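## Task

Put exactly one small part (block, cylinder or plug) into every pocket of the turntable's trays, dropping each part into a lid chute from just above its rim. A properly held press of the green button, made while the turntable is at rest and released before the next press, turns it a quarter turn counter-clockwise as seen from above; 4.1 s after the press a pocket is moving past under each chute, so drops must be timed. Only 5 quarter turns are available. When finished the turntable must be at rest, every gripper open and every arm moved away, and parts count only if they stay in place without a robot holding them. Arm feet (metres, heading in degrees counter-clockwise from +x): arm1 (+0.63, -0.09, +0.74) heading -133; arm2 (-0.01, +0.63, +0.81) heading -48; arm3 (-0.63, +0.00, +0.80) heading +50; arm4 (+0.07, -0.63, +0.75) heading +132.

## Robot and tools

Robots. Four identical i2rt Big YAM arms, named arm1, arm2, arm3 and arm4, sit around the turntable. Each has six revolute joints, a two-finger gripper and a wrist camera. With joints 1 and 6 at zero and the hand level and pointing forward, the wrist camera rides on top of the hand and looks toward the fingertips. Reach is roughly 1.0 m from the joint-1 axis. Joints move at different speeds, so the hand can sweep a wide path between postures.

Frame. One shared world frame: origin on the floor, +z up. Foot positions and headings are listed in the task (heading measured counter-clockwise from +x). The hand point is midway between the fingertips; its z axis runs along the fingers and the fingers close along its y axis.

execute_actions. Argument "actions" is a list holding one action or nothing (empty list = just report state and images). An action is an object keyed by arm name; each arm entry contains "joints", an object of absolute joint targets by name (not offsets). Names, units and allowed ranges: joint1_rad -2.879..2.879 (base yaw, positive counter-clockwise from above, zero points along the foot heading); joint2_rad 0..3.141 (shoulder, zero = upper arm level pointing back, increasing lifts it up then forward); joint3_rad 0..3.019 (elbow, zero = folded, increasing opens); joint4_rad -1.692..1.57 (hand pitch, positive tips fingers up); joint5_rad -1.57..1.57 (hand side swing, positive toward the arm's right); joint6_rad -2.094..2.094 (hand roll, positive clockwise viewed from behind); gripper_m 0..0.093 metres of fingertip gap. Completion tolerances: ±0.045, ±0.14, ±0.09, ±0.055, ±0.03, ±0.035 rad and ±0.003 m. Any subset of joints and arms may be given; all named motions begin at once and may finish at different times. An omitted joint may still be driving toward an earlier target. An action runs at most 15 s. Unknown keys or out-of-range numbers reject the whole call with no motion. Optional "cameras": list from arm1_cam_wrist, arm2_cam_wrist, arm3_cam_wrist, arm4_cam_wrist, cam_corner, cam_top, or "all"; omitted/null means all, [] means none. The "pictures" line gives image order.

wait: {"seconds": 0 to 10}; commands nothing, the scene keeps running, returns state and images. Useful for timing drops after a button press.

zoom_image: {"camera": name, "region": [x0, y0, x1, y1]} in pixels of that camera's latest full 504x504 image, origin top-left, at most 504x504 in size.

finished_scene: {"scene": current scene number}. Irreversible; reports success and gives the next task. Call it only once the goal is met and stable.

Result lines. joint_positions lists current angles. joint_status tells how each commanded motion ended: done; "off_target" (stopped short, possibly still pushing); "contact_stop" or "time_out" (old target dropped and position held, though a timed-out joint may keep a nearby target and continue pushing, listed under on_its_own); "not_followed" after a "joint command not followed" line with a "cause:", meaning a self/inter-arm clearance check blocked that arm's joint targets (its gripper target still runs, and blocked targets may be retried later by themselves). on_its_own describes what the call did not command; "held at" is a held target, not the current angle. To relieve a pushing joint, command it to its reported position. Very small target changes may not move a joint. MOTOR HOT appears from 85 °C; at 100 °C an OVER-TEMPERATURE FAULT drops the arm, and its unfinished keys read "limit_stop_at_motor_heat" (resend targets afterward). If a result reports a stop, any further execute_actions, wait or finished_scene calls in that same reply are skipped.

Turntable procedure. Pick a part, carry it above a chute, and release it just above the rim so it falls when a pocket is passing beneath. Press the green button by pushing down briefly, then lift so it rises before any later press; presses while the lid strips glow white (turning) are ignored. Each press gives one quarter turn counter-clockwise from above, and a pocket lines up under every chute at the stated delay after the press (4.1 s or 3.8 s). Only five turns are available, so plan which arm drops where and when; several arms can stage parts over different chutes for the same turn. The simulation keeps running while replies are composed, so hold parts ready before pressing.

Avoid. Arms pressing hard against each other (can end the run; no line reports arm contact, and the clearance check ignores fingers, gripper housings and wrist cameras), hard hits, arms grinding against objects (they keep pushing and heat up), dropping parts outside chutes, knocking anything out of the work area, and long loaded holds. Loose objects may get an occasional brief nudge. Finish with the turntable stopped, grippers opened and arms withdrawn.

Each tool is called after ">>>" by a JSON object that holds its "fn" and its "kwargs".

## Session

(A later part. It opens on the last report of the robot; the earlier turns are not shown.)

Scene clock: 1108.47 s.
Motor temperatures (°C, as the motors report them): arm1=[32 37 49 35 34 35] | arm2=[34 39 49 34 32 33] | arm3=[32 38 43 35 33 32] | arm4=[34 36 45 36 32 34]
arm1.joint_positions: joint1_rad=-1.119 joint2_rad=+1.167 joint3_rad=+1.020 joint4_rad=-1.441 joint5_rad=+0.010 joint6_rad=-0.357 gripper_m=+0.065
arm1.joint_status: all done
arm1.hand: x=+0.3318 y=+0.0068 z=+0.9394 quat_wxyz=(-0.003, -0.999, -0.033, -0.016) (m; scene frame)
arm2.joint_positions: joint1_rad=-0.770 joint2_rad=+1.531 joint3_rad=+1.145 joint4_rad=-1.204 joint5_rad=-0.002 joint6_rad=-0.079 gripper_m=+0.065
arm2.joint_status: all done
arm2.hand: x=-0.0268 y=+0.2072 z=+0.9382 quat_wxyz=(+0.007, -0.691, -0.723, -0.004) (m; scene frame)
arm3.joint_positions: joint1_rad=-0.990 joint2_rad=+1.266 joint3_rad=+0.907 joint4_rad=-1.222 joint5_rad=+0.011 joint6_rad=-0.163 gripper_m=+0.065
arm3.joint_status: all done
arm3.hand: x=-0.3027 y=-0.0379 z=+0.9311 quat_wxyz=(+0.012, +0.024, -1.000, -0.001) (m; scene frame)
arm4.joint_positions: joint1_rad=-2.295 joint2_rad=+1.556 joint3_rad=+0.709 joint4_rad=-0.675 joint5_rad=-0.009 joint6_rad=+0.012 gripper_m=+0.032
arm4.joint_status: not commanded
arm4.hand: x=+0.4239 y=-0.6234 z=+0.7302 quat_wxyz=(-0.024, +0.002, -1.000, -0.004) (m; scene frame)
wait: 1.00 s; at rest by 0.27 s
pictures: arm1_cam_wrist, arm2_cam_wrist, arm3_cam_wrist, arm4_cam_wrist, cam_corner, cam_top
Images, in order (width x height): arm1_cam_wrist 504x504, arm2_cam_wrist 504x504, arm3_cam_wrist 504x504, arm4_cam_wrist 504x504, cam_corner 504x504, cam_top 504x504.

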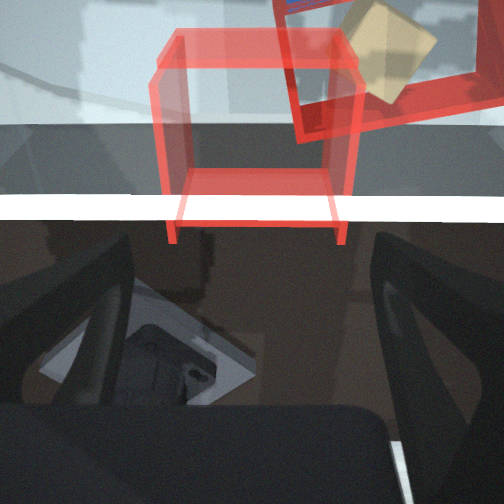

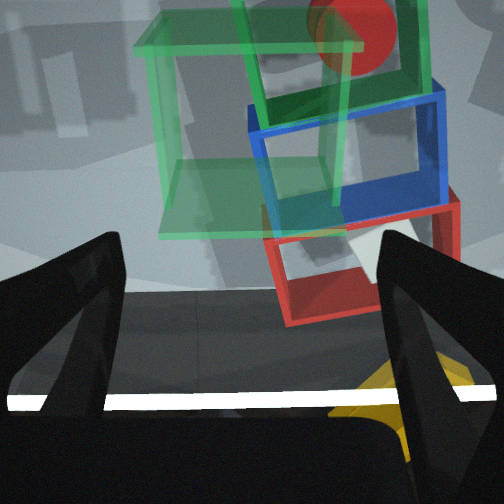

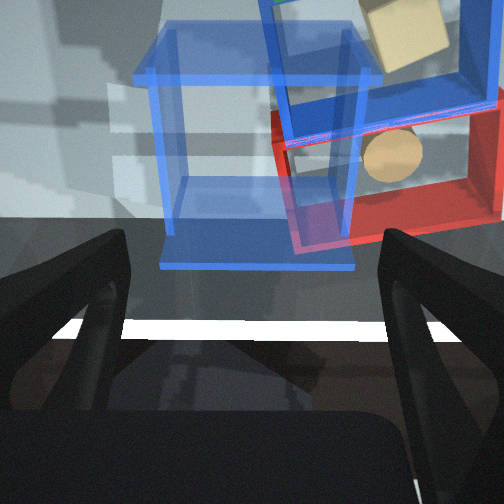

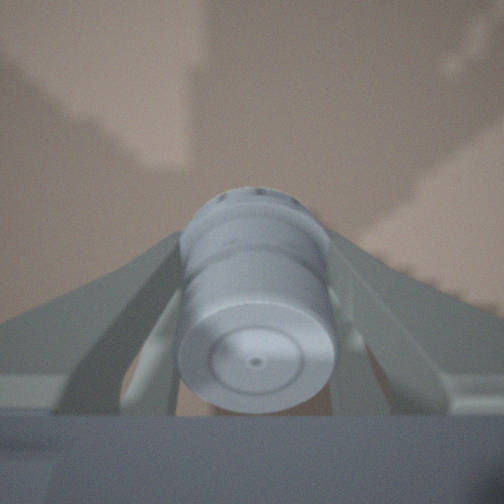

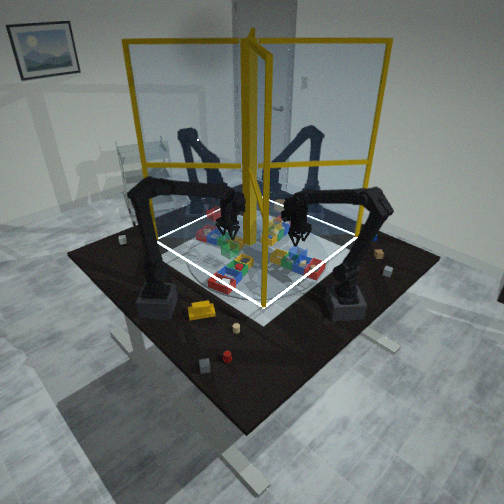

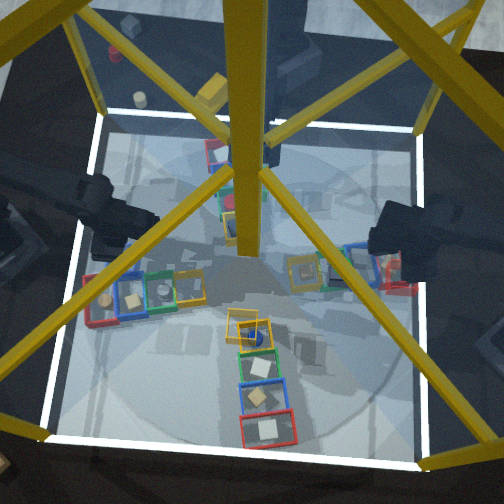

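>>> {"fn": "execute_actions", "kwargs": {"actions": [{"arm1":{"joints":{"joint1_rad":-1.012,"joint2_rad":1.508,"joint3_rad":1.40,"joint4_rad":-1.44,"gripper_m":0.0}},"arm2":{"joints":{"joint2_rad":0.98,"joint3_rad":0.925,"joint4_rad":-1.516,"joint6_rad":0.0,"gripper_m":0.093}},"arm3":{"joints":{"joint1_rad":-2.5,"joint2_rad":0.98,"joint3_rad":0.925,"joint4_rad":-1.516,"joint6_rad":0.0,"gripper_m":0.093}},"arm4":{"joints":{"joint2_rad":0.98,"joint3_rad":0.96,"joint4_rad":-1.516}}}], "cameras": ["arm1_cam_wrist"]}}

>>> {"fn": "execute_actions", "kwargs": {"actions": [{"arm2":{"joints":{"joint1_rad":-2.243}},"arm3":{"joints":{"joint2_rad":1.50,"joint3_rad":0.863,"joint4_rad":-0.90}},"arm4":{"joints":{"joint1_rad":-0.568,"joint6_rad":0.12}}}], "cameras": ["arm3_cam_wrist"]}}

>>> {"fn": "execute_actions", "kwargs": {"actions": [{"arm2":{"joints":{"joint2_rad":1.65,"joint3_rad":1.04,"joint4_rad":-0.93}},"arm4":{"joints":{"joint2_rad":1.522,"joint3_rad":1.358,"joint4_rad":-1.21}}}]}}

Scene clock: 1139.17 s.
Motor temperatures (°C, as the motors report them): arm1=[32 36 48 35 34 35] | arm2=[34 38 48 34 32 33] | arm3=[32 38 43 35 33 32] | arm4=[34 36 44 36 32 34]
arm1.joint_positions: joint1_rad=-1.010 joint2_rad=+1.501 joint3_rad=+1.354 joint4_rad=-1.441 joint5_rad=+0.010 joint6_rad=-0.356 gripper_m=+0.000
arm1.joint_status: all done
arm1.hand: x=+0.1982 y=-0.0025 z=+0.9450 quat_wxyz=(-0.003, -0.996, -0.087, -0.016) (m; scene frame)
arm2.joint_positions: joint1_rad=-0.770 joint2_rad=+0.971 joint3_rad=+0.923 joint4_rad=-1.507 joint5_rad=-0.002 joint6_rad=-0.012 gripper_m=+0.093
arm2.joint_status: all done
arm2.hand: x=-0.0203 y=+0.3817 z=+1.0332 quat_wxyz=(-0.006, -0.715, -0.699, +0.010) (m; scene frame)
arm3.joint_positions: joint1_rad=-2.497 joint2_rad=+0.974 joint3_rad=+0.907 joint4_rad=-1.500 joint5_rad=+0.012 joint6_rad=-0.007 gripper_m=+0.093
arm3.joint_status: all done
arm3.hand: x=-0.6424 y=-0.2457 z=+1.0116 quat_wxyz=(+0.011, -0.722, -0.692, +0.007) (m; scene frame)
arm4.joint_positions: joint1_rad=-2.295 joint2_rad=+0.971 joint3_rad=+0.940 joint4_rad=-1.508 joint5_rad=-0.009 joint6_rad=+0.012 gripper_m=+0.032
arm4.joint_status: all done
arm4.hand: x=+0.3287 y=-0.6245 z=+0.9759 quat_wxyz=(-0.016, +0.002, -1.000, -0.004) (m; scene frame)
pictures: arm1_cam_wrist
Images, in order (width x height): arm1_cam_wrist 504x504.

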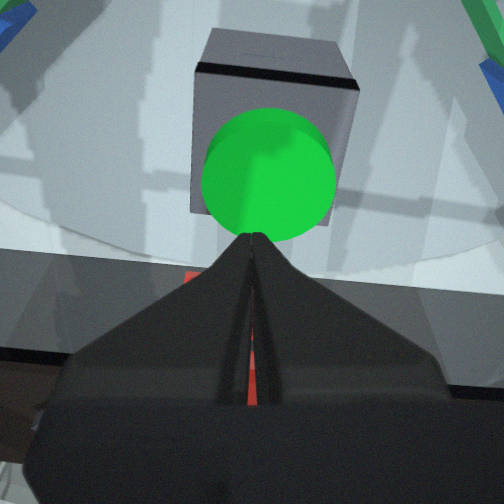

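Scene clock: 1141.03 s.
Motor temperatures (°C, as the motors report them): arm1=[32 37 48 35 34 35] | arm2=[34 38 48 34 32 33] | arm3=[32 38 43 35 33 32] | arm4=[34 36 45 36 32 34]
arm1.joint_positions: joint1_rad=-1.010 joint2_rad=+1.501 joint3_rad=+1.354 joint4_rad=-1.441 joint5_rad=+0.010 joint6_rad=-0.356 gripper_m=+0.000
arm1.joint_status: not commanded
arm1.hand: x=+0.1982 y=-0.0025 z=+0.9450 quat_wxyz=(-0.003, -0.996, -0.087, -0.016) (m; scene frame)
arm2.joint_positions: joint1_rad=-2.241 joint2_rad=+0.974 joint3_rad=+0.923 joint4_rad=-1.507 joint5_rad=-0.002 joint6_rad=-0.010 gripper_m=+0.093
arm2.joint_status: all done
arm2.hand: x=-0.2612 y=+0.6146 z=+1.0330 quat_wxyz=(-0.003, -0.999, -0.038, +0.010) (m; scene frame)
arm3.joint_positions: joint1_rad=-2.497 joint2_rad=+1.503 joint3_rad=+0.863 joint4_rad=-0.919 joint5_rad=+0.012 joint6_rad=-0.007 gripper_m=+0.093
arm3.joint_status: all done
arm3.hand: x=-0.6509 y=-0.3697 z=+0.8387 quat_wxyz=(+0.009, -0.722, -0.692, +0.009) (m; scene frame)
arm4.joint_positions: joint1_rad=-0.575 joint2_rad=+0.976 joint3_rad=+0.940 joint4_rad=-1.508 joint5_rad=-0.008 joint6_rad=+0.105 gripper_m=+0.032
arm4.joint_status: all done
arm4.hand: x=+0.0324 y=-0.3790 z=+0.9745 quat_wxyz=(-0.005, +0.728, -0.685, -0.013) (m; scene frame)
pictures: arm3_cam_wrist
Images, in order (width x height): arm3_cam_wrist 504x504.

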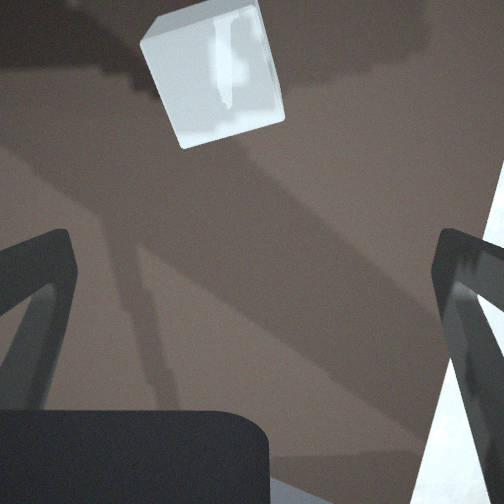

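Scene clock: 1142.37 s.
Motor temperatures (°C, as the motors report them): arm1=[32 37 48 35 34 35] | arm2=[34 38 49 34 32 33] | arm3=[32 38 43 35 33 32] | arm4=[34 36 45 36 32 34]
arm1.joint_positions: joint1_rad=-1.010 joint2_rad=+1.501 joint3_rad=+1.354 joint4_rad=-1.441 joint5_rad=+0.010 joint6_rad=-0.356 gripper_m=+0.000
arm1.joint_status: not commanded
arm1.hand: x=+0.1982 y=-0.0025 z=+0.9450 quat_wxyz=(-0.003, -0.996, -0.087, -0.016) (m; scene frame)
arm2.joint_positions: joint1_rad=-2.241 joint2_rad=+1.651 joint3_rad=+1.023 joint4_rad=-0.942 joint5_rad=-0.002 joint6_rad=-0.010 gripper_m=+0.093
arm2.joint_status: all done
arm2.hand: x=-0.4415 y=+0.6018 z=+0.8500 quat_wxyz=(-0.003, -0.999, -0.038, +0.004) (m; scene frame)
arm3.joint_positions: joint1_rad=-2.497 joint2_rad=+1.503 joint3_rad=+0.863 joint4_rad=-0.919 joint5_rad=+0.012 joint6_rad=-0.007 gripper_m=+0.093
arm3.joint_status: not commanded
arm3.hand: x=-0.6509 y=-0.3697 z=+0.8387 quat_wxyz=(+0.009, -0.722, -0.692, +0.009) (m; scene frame)
arm4.joint_positions: joint1_rad=-0.575 joint2_rad=+1.541 joint3_rad=+1.304 joint4_rad=-1.214 joint5_rad=-0.008 joint6_rad=+0.105 gripper_m=+0.032
arm4.joint_status: all done
arm4.hand: x=-0.0045 y=-0.1574 z=+0.9284 quat_wxyz=(-0.032, +0.727, -0.684, -0.049) (m; scene frame)
pictures: arm1_cam_wrist, arm2_cam_wrist, arm3_cam_wrist, arm4_cam_wrist, cam_corner, cam_top
Images, in order (width x height): arm1_cam_wrist 504x504, arm2_cam_wrist 504x504, arm3_cam_wrist 504x504, arm4_cam_wrist 504x504, cam_corner 504x504, cam_top 504x504.

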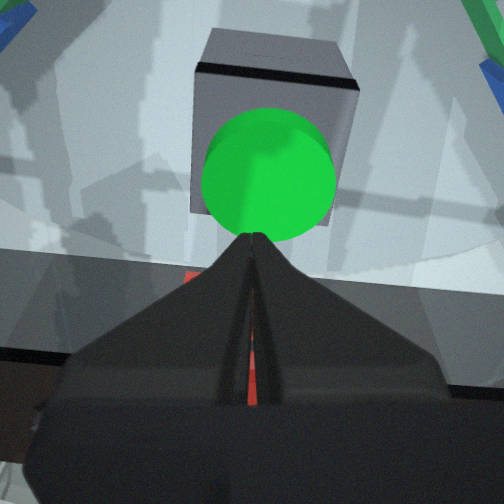

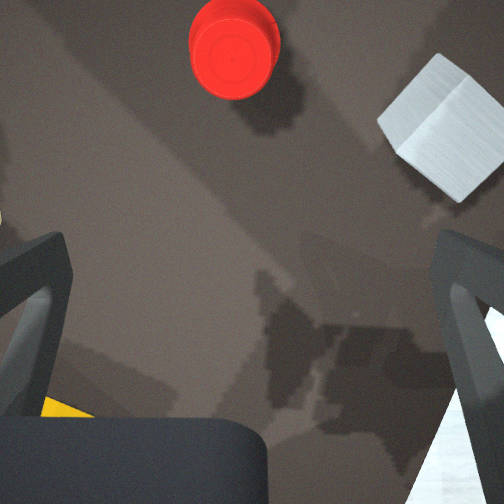

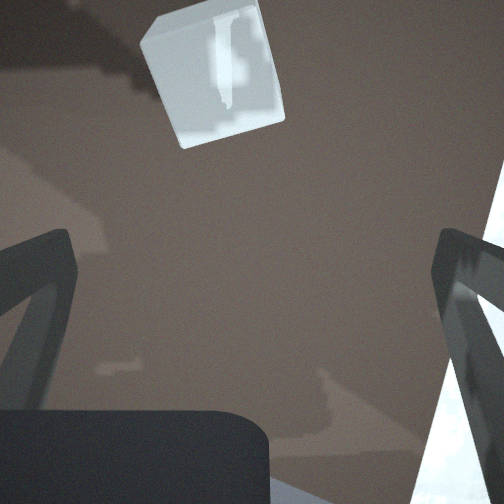

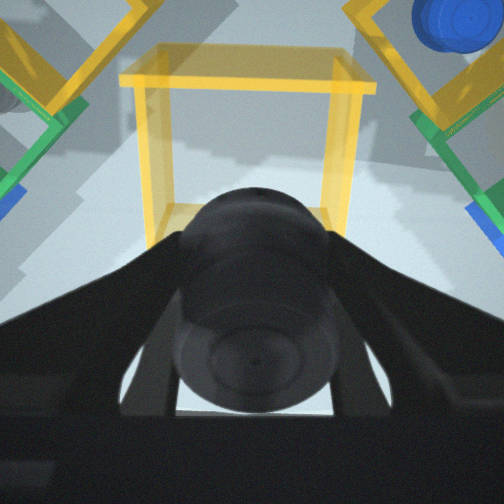

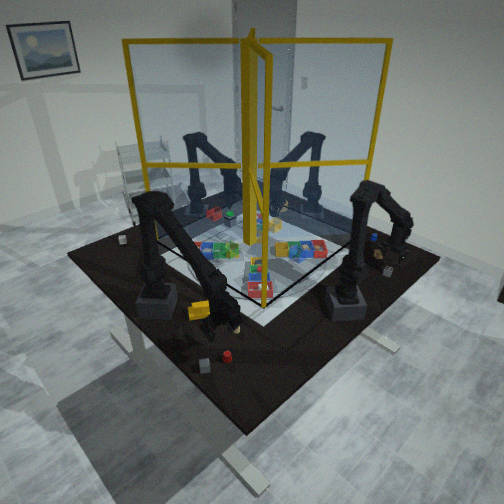

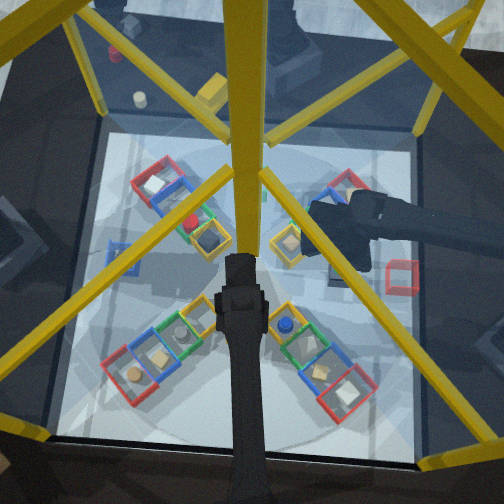

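>>> {"fn": "execute_actions", "kwargs": {"actions": [{"arm2":{"joints":{"joint1_rad":-2.222,"joint2_rad":1.937,"joint3_rad":1.009,"joint4_rad":-0.631,"gripper_m":0.08}},"arm3":{"joints":{"joint1_rad":-2.462,"joint2_rad":1.801,"joint3_rad":0.797,"joint4_rad":-0.54,"joint6_rad":-0.28}},"arm4":{"joints":{"joint3_rad":1.378}}}], "cameras": ["arm2_cam_wrist","arm3_cam_wrist","arm4_cam_wrist"]}}

Scene clock: 1184.90 s.
Motor temperatures (°C, as the motors report them): arm1=[32 37 52 35 34 35] | arm2=[34 39 49 34 32 33] | arm3=[32 38 42 35 33 32] | arm4=[34 37 52 36 32 34]
arm1.joint_positions: joint1_rad=-1.010 joint2_rad=+1.501 joint3_rad=+1.354 joint4_rad=-1.441 joint5_rad=+0.010 joint6_rad=-0.356 gripper_m=+0.000
arm1.joint_status: not commanded
arm1.hand: x=+0.1982 y=-0.0025 z=+0.9450 quat_wxyz=(-0.003, -0.996, -0.087, -0.016) (m; scene frame)
arm2.joint_positions: joint1_rad=-2.224 joint2_rad=+1.936 joint3_rad=+1.005 joint4_rad=-0.643 joint5_rad=-0.001 joint6_rad=-0.010 gripper_m=+0.080
arm2.joint_status: all done
arm2.hand: x=-0.4607 y=+0.5928 z=+0.7256 quat_wxyz=(-0.003, -0.999, -0.046, +0.003) (m; scene frame)
arm3.joint_positions: joint1_rad=-2.468 joint2_rad=+1.771 joint3_rad=+0.804 joint4_rad=-0.590 joint5_rad=-0.001 joint6_rad=-0.285 gripper_m=+0.093
arm3.joint_status: all done
arm3.hand: x=-0.6396 y=-0.3797 z=+0.7274 quat_wxyz=(+0.004, -0.608, -0.794, +0.005) (m; scene frame)
arm4.joint_positions: joint1_rad=-0.575 joint2_rad=+1.541 joint3_rad=+1.316 joint4_rad=-1.214 joint5_rad=-0.008 joint6_rad=+0.105 gripper_m=+0.032
arm4.joint_status: all done
arm4.hand: x=-0.0052 y=-0.1534 z=+0.9333 quat_wxyz=(-0.036, +0.727, -0.684, -0.054) (m; scene frame)
pictures: arm2_cam_wrist, arm3_cam_wrist, arm4_cam_wrist
Images, in order (width x height): arm2_cam_wrist 504x504, arm3_cam_wrist 504x504, arm4_cam_wrist 504x504.

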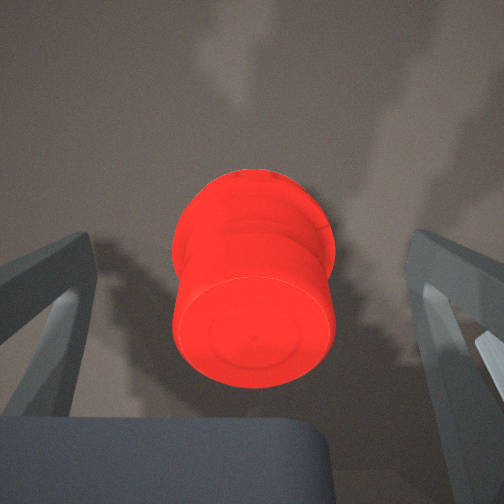

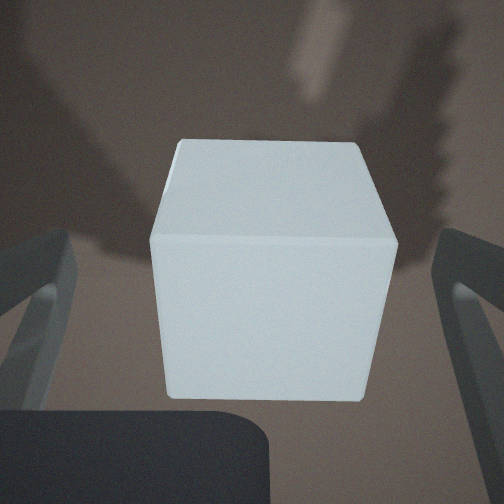

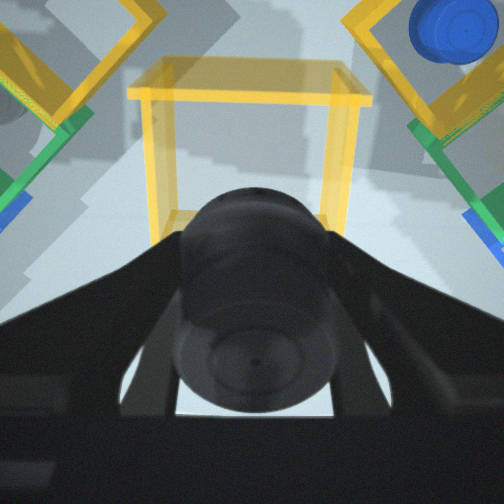

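>>> {"fn": "execute_actions", "kwargs": {"actions": [{"arm2":{"joints":{"joint4_rad":-0.69}},"arm3":{"joints":{"gripper_m":0.03}}}], "cameras": ["arm2_cam_wrist","arm3_cam_wrist"]}}

>>> {"fn": "execute_actions", "kwargs": {"actions": [{"arm2":{"joints":{"gripper_m":0.02}},"arm3":{"joints":{"joint2_rad":0.98,"joint3_rad":0.96,"joint4_rad":-1.516}}}], "cameras": ["arm2_cam_wrist","arm3_cam_wrist"]}}

Scene clock: 1192.50 s.
Motor temperatures (°C, as the motors report them): arm1=[32 37 52 35 34 35] | arm2=[34 39 48 34 32 33] | arm3=[32 38 42 35 33 32] | arm4=[34 38 53 36 32 34]
arm1.joint_positions: joint1_rad=-1.010 joint2_rad=+1.501 joint3_rad=+1.354 joint4_rad=-1.441 joint5_rad=+0.010 joint6_rad=-0.356 gripper_m=+0.000
arm1.joint_status: not commanded
arm1.hand: x=+0.1982 y=-0.0025 z=+0.9450 quat_wxyz=(-0.003, -0.996, -0.087, -0.016) (m; scene frame)
arm2.joint_positions: joint1_rad=-2.224 joint2_rad=+1.936 joint3_rad=+1.005 joint4_rad=-0.679 joint5_rad=-0.001 joint6_rad=-0.010 gripper_m=+0.080
arm2.joint_status: all done
arm2.hand: x=-0.4518 y=+0.5936 z=+0.7257 quat_wxyz=(-0.002, -0.999, -0.046, -0.016) (m; scene frame)
arm3.joint_positions: joint1_rad=-2.460 joint2_rad=+1.771 joint3_rad=+0.804 joint4_rad=-0.569 joint5_rad=-0.002 joint6_rad=-0.285 gripper_m=+0.040
arm3.joint_status: gripper_m off_target (ended at +0.040, target +0.030)
arm3.hand: x=-0.6364 y=-0.3849 z=+0.7275 quat_wxyz=(-0.003, -0.605, -0.796, +0.013) (m; scene frame)
arm4.joint_positions: joint1_rad=-0.575 joint2_rad=+1.541 joint3_rad=+1.316 joint4_rad=-1.214 joint5_rad=-0.008 joint6_rad=+0.105 gripper_m=+0.032
arm4.joint_status: not commanded
arm4.hand: x=-0.0052 y=-0.1534 z=+0.9333 quat_wxyz=(-0.036, +0.727, -0.684, -0.054) (m; scene frame)
pictures: arm2_cam_wrist, arm3_cam_wrist
Images, in order (width x height): arm2_cam_wrist 504x504, arm3_cam_wrist 504x504.

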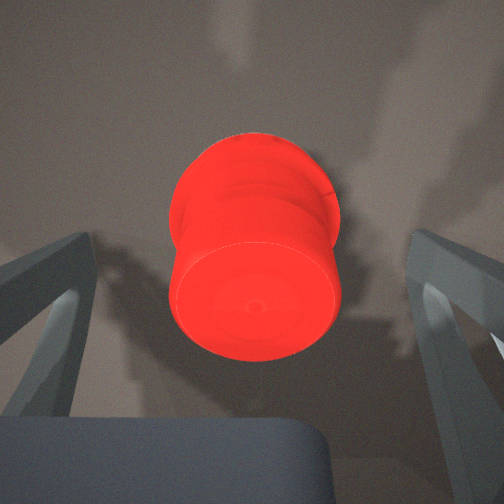

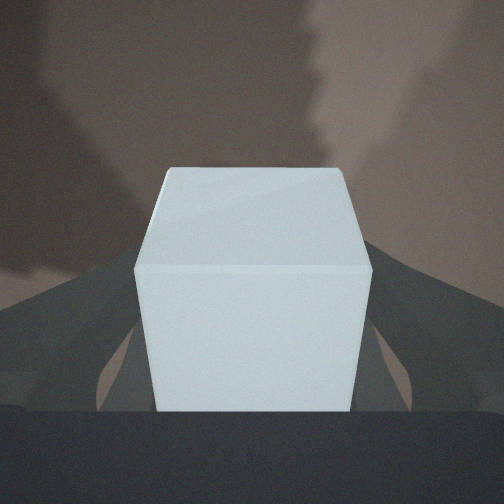

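Scene clock: 1194.03 s.
Motor temperatures (°C, as the motors report them): arm1=[32 37 52 35 34 35] | arm2=[34 39 48 34 32 33] | arm3=[32 38 42 35 33 32] | arm4=[34 38 53 36 32 34]
arm1.joint_positions: joint1_rad=-1.010 joint2_rad=+1.501 joint3_rad=+1.354 joint4_rad=-1.441 joint5_rad=+0.010 joint6_rad=-0.356 gripper_m=+0.000
arm1.joint_status: not commanded
arm1.hand: x=+0.1982 y=-0.0025 z=+0.9450 quat_wxyz=(-0.003, -0.996, -0.087, -0.016) (m; scene frame)
arm2.joint_positions: joint1_rad=-2.224 joint2_rad=+1.936 joint3_rad=+1.005 joint4_rad=-0.679 joint5_rad=-0.001 joint6_rad=-0.010 gripper_m=+0.028
arm2.joint_status: gripper_m off_target (ended at +0.028, target +0.020)
arm2.hand: x=-0.4518 y=+0.5935 z=+0.7257 quat_wxyz=(-0.002, -0.999, -0.046, -0.016) (m; scene frame)
arm3.joint_positions: joint1_rad=-2.460 joint2_rad=+0.986 joint3_rad=+0.928 joint4_rad=-1.500 joint5_rad=+0.009 joint6_rad=-0.285 gripper_m=+0.040
arm3.joint_status: all done
arm3.hand: x=-0.6328 y=-0.2527 z=+1.0164 quat_wxyz=(+0.008, -0.605, -0.796, +0.007) (m; scene frame)
arm4.joint_positions: joint1_rad=-0.575 joint2_rad=+1.541 joint3_rad=+1.316 joint4_rad=-1.214 joint5_rad=-0.008 joint6_rad=+0.105 gripper_m=+0.032
arm4.joint_status: not commanded
arm4.hand: x=-0.0052 y=-0.1534 z=+0.9333 quat_wxyz=(-0.036, +0.727, -0.684, -0.054) (m; scene frame)
pictures: arm2_cam_wrist, arm3_cam_wrist
Images, in order (width x height): arm2_cam_wrist 504x504, arm3_cam_wrist 504x504.

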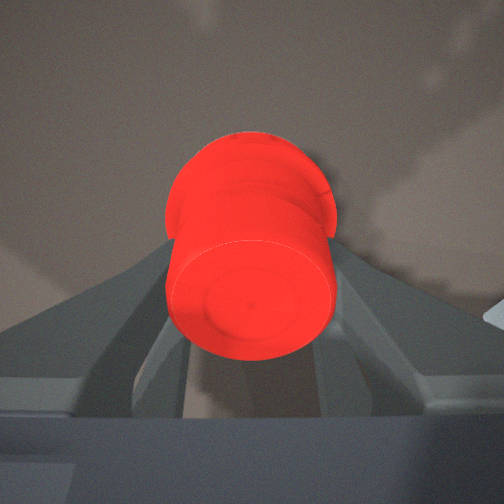

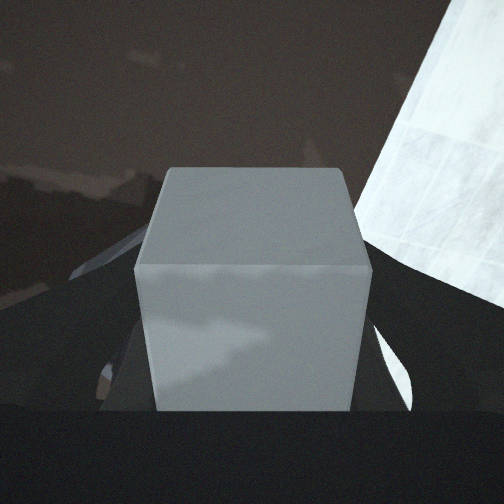

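>>> {"fn": "execute_actions", "kwargs": {"actions": [{"arm2":{"joints":{"joint2_rad":0.98,"joint3_rad":0.925,"joint4_rad":-1.516}},"arm3":{"joints":{"joint1_rad":-0.99,"joint6_rad":-0.17,"joint2_rad":1.25,"joint3_rad":0.915,"joint4_rad":-1.17}}}], "cameras": ["arm3_cam_wrist"]}}

>>> {"fn": "execute_actions", "kwargs": {"actions": [{"arm2":{"joints":{"joint1_rad":-0.768,"joint6_rad":-0.09}}}], "cameras": []}}

>>> {"fn": "execute_actions", "kwargs": {"actions": [{"arm2":{"joints":{"joint2_rad":1.53,"joint3_rad":1.18,"joint4_rad":-1.195}}}]}}

Scene clock: 1205.63 s.
Motor temperatures (°C, as the motors report them): arm1=[32 37 52 35 34 35] | arm2=[34 39 47 34 32 33] | arm3=[32 38 43 35 33 32] | arm4=[34 38 54 36 32 34]
arm1.joint_positions: joint1_rad=-1.010 joint2_rad=+1.501 joint3_rad=+1.354 joint4_rad=-1.441 joint5_rad=+0.010 joint6_rad=-0.356 gripper_m=+0.000
arm1.joint_status: not commanded
arm1.hand: x=+0.1982 y=-0.0025 z=+0.9450 quat_wxyz=(-0.003, -0.996, -0.087, -0.016) (m; scene frame)
arm2.joint_positions: joint1_rad=-2.224 joint2_rad=+0.975 joint3_rad=+0.915 joint4_rad=-1.506 joint5_rad=-0.001 joint6_rad=-0.010 gripper_m=+0.028
arm2.joint_status: all done
arm2.hand: x=-0.2590 y=+0.6108 z=+1.0297 quat_wxyz=(-0.003, -0.999, -0.046, +0.006) (m; scene frame)
arm3.joint_positions: joint1_rad=-0.989 joint2_rad=+1.274 joint3_rad=+0.912 joint4_rad=-1.179 joint5_rad=+0.010 joint6_rad=-0.178 gripper_m=+0.040
arm3.joint_status: all done
arm3.hand: x=-0.2905 y=-0.0386 z=+0.9302 quat_wxyz=(-0.008, +0.032, -0.999, +0.002) (m; scene frame)
arm4.joint_positions: joint1_rad=-0.575 joint2_rad=+1.541 joint3_rad=+1.316 joint4_rad=-1.214 joint5_rad=-0.008 joint6_rad=+0.105 gripper_m=+0.032
arm4.joint_status: not commanded
arm4.hand: x=-0.0052 y=-0.1534 z=+0.9333 quat_wxyz=(-0.036, +0.727, -0.684, -0.054) (m; scene frame)
pictures: arm3_cam_wrist
Images, in order (width x height): arm3_cam_wrist 504x504.

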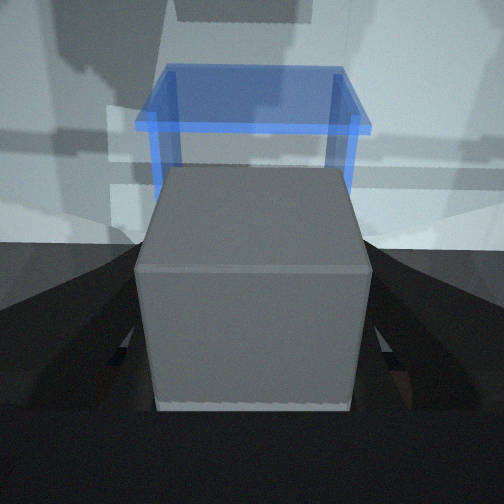

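Scene clock: 1207.37 s.
Motor temperatures (°C, as the motors report them): arm1=[32 37 52 35 34 35] | arm2=[34 39 47 34 32 33] | arm3=[32 38 43 35 33 32] | arm4=[34 38 54 36 32 34]
arm1.joint_positions: joint1_rad=-1.010 joint2_rad=+1.501 joint3_rad=+1.354 joint4_rad=-1.441 joint5_rad=+0.010 joint6_rad=-0.356 gripper_m=+0.000
arm1.joint_status: not commanded
arm1.hand: x=+0.1982 y=-0.0025 z=+0.9450 quat_wxyz=(-0.003, -0.996, -0.087, -0.016) (m; scene frame)
arm2.joint_positions: joint1_rad=-0.770 joint2_rad=+0.975 joint3_rad=+0.915 joint4_rad=-1.506 joint5_rad=-0.002 joint6_rad=-0.080 gripper_m=+0.028
arm2.joint_status: all done
arm2.hand: x=-0.0202 y=+0.3833 z=+1.0290 quat_wxyz=(-0.002, -0.691, -0.723, +0.005) (m; scene frame)
arm3.joint_positions: joint1_rad=-0.989 joint2_rad=+1.274 joint3_rad=+0.912 joint4_rad=-1.179 joint5_rad=+0.010 joint6_rad=-0.178 gripper_m=+0.040
arm3.joint_status: not commanded
arm3.hand: x=-0.2905 y=-0.0386 z=+0.9302 quat_wxyz=(-0.008, +0.032, -0.999, +0.002) (m; scene frame)
arm4.joint_positions: joint1_rad=-0.575 joint2_rad=+1.541 joint3_rad=+1.316 joint4_rad=-1.214 joint5_rad=-0.008 joint6_rad=+0.105 gripper_m=+0.032
arm4.joint_status: not commanded
arm4.hand: x=-0.0052 y=-0.1534 z=+0.9333 quat_wxyz=(-0.036, +0.727, -0.684, -0.054) (m; scene frame)
pictures: none
No camera images: the call's "cameras" was empty. Leave "cameras" out to get every camera's image.

Scene clock: 1208.77 s.
Motor temperatures (°C, as the motors report them): arm1=[32 37 52 35 34 35] | arm2=[34 39 48 34 32 33] | arm3=[32 38 43 35 33 32] | arm4=[34 38 54 36 32 34]
arm1.joint_positions: joint1_rad=-1.010 joint2_rad=+1.501 joint3_rad=+1.354 joint4_rad=-1.441 joint5_rad=+0.010 joint6_rad=-0.356 gripper_m=+0.000
arm1.joint_status: not commanded
arm1.hand: x=+0.1982 y=-0.0025 z=+0.9450 quat_wxyz=(-0.003, -0.996, -0.087, -0.016) (m; scene frame)
arm2.joint_positions: joint1_rad=-0.770 joint2_rad=+1.535 joint3_rad=+1.162 joint4_rad=-1.205 joint5_rad=-0.002 joint6_rad=-0.080 gripper_m=+0.028
arm2.joint_status: all done
arm2.hand: x=-0.0269 y=+0.2008 z=+0.9431 quat_wxyz=(+0.002, -0.691, -0.723, +0.001) (m; scene frame)
arm3.joint_positions: joint1_rad=-0.989 joint2_rad=+1.274 joint3_rad=+0.912 joint4_rad=-1.179 joint5_rad=+0.010 joint6_rad=-0.178 gripper_m=+0.040
arm3.joint_status: not commanded
arm3.hand: x=-0.2905 y=-0.0386 z=+0.9302 quat_wxyz=(-0.008, +0.032, -0.999, +0.002) (m; scene frame)
arm4.joint_positions: joint1_rad=-0.575 joint2_rad=+1.541 joint3_rad=+1.316 joint4_rad=-1.214 joint5_rad=-0.008 joint6_rad=+0.105 gripper_m=+0.032
arm4.joint_status: not commanded
arm4.hand: x=-0.0052 y=-0.1534 z=+0.9333 quat_wxyz=(-0.036, +0.727, -0.684, -0.054) (m; scene frame)
pictures: arm1_cam_wrist, arm2_cam_wrist, arm3_cam_wrist, arm4_cam_wrist, cam_corner, cam_top
Images, in order (width x height): arm1_cam_wrist 504x504, arm2_cam_wrist 504x504, arm3_cam_wrist 504x504, arm4_cam_wrist 504x504, cam_corner 504x504, cam_top 504x504.

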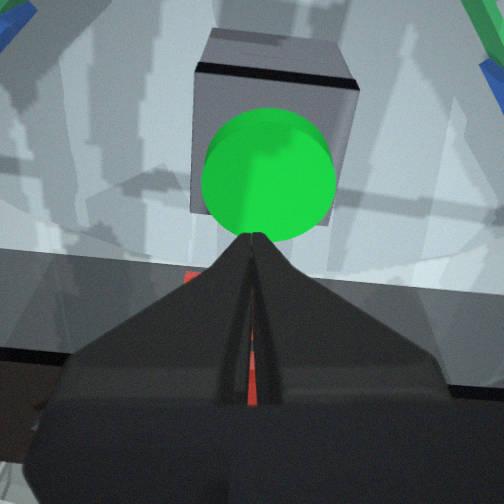

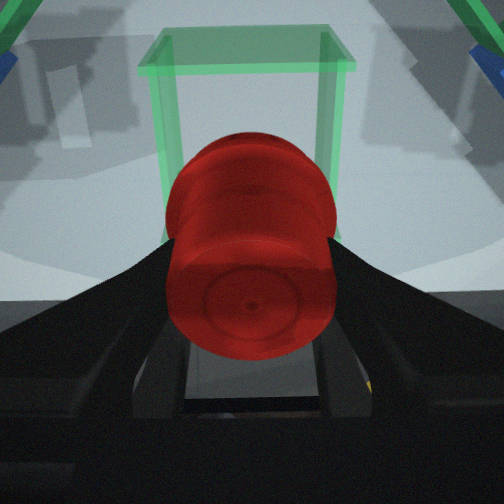

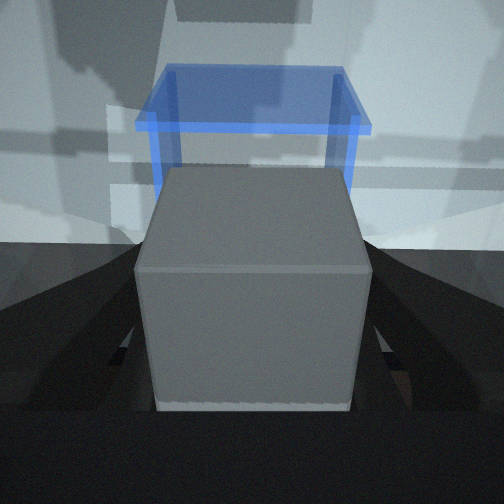

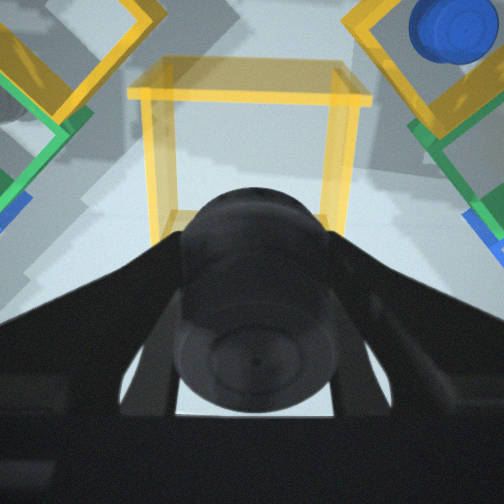

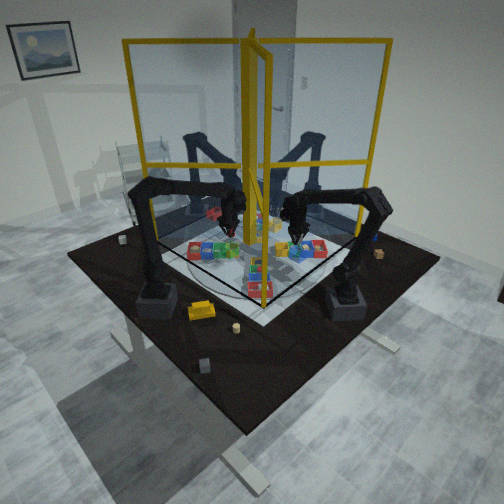

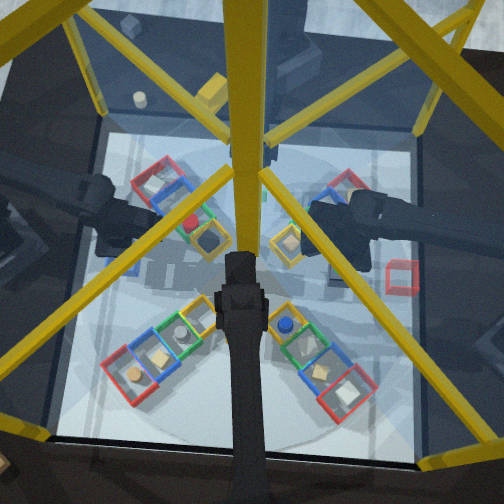

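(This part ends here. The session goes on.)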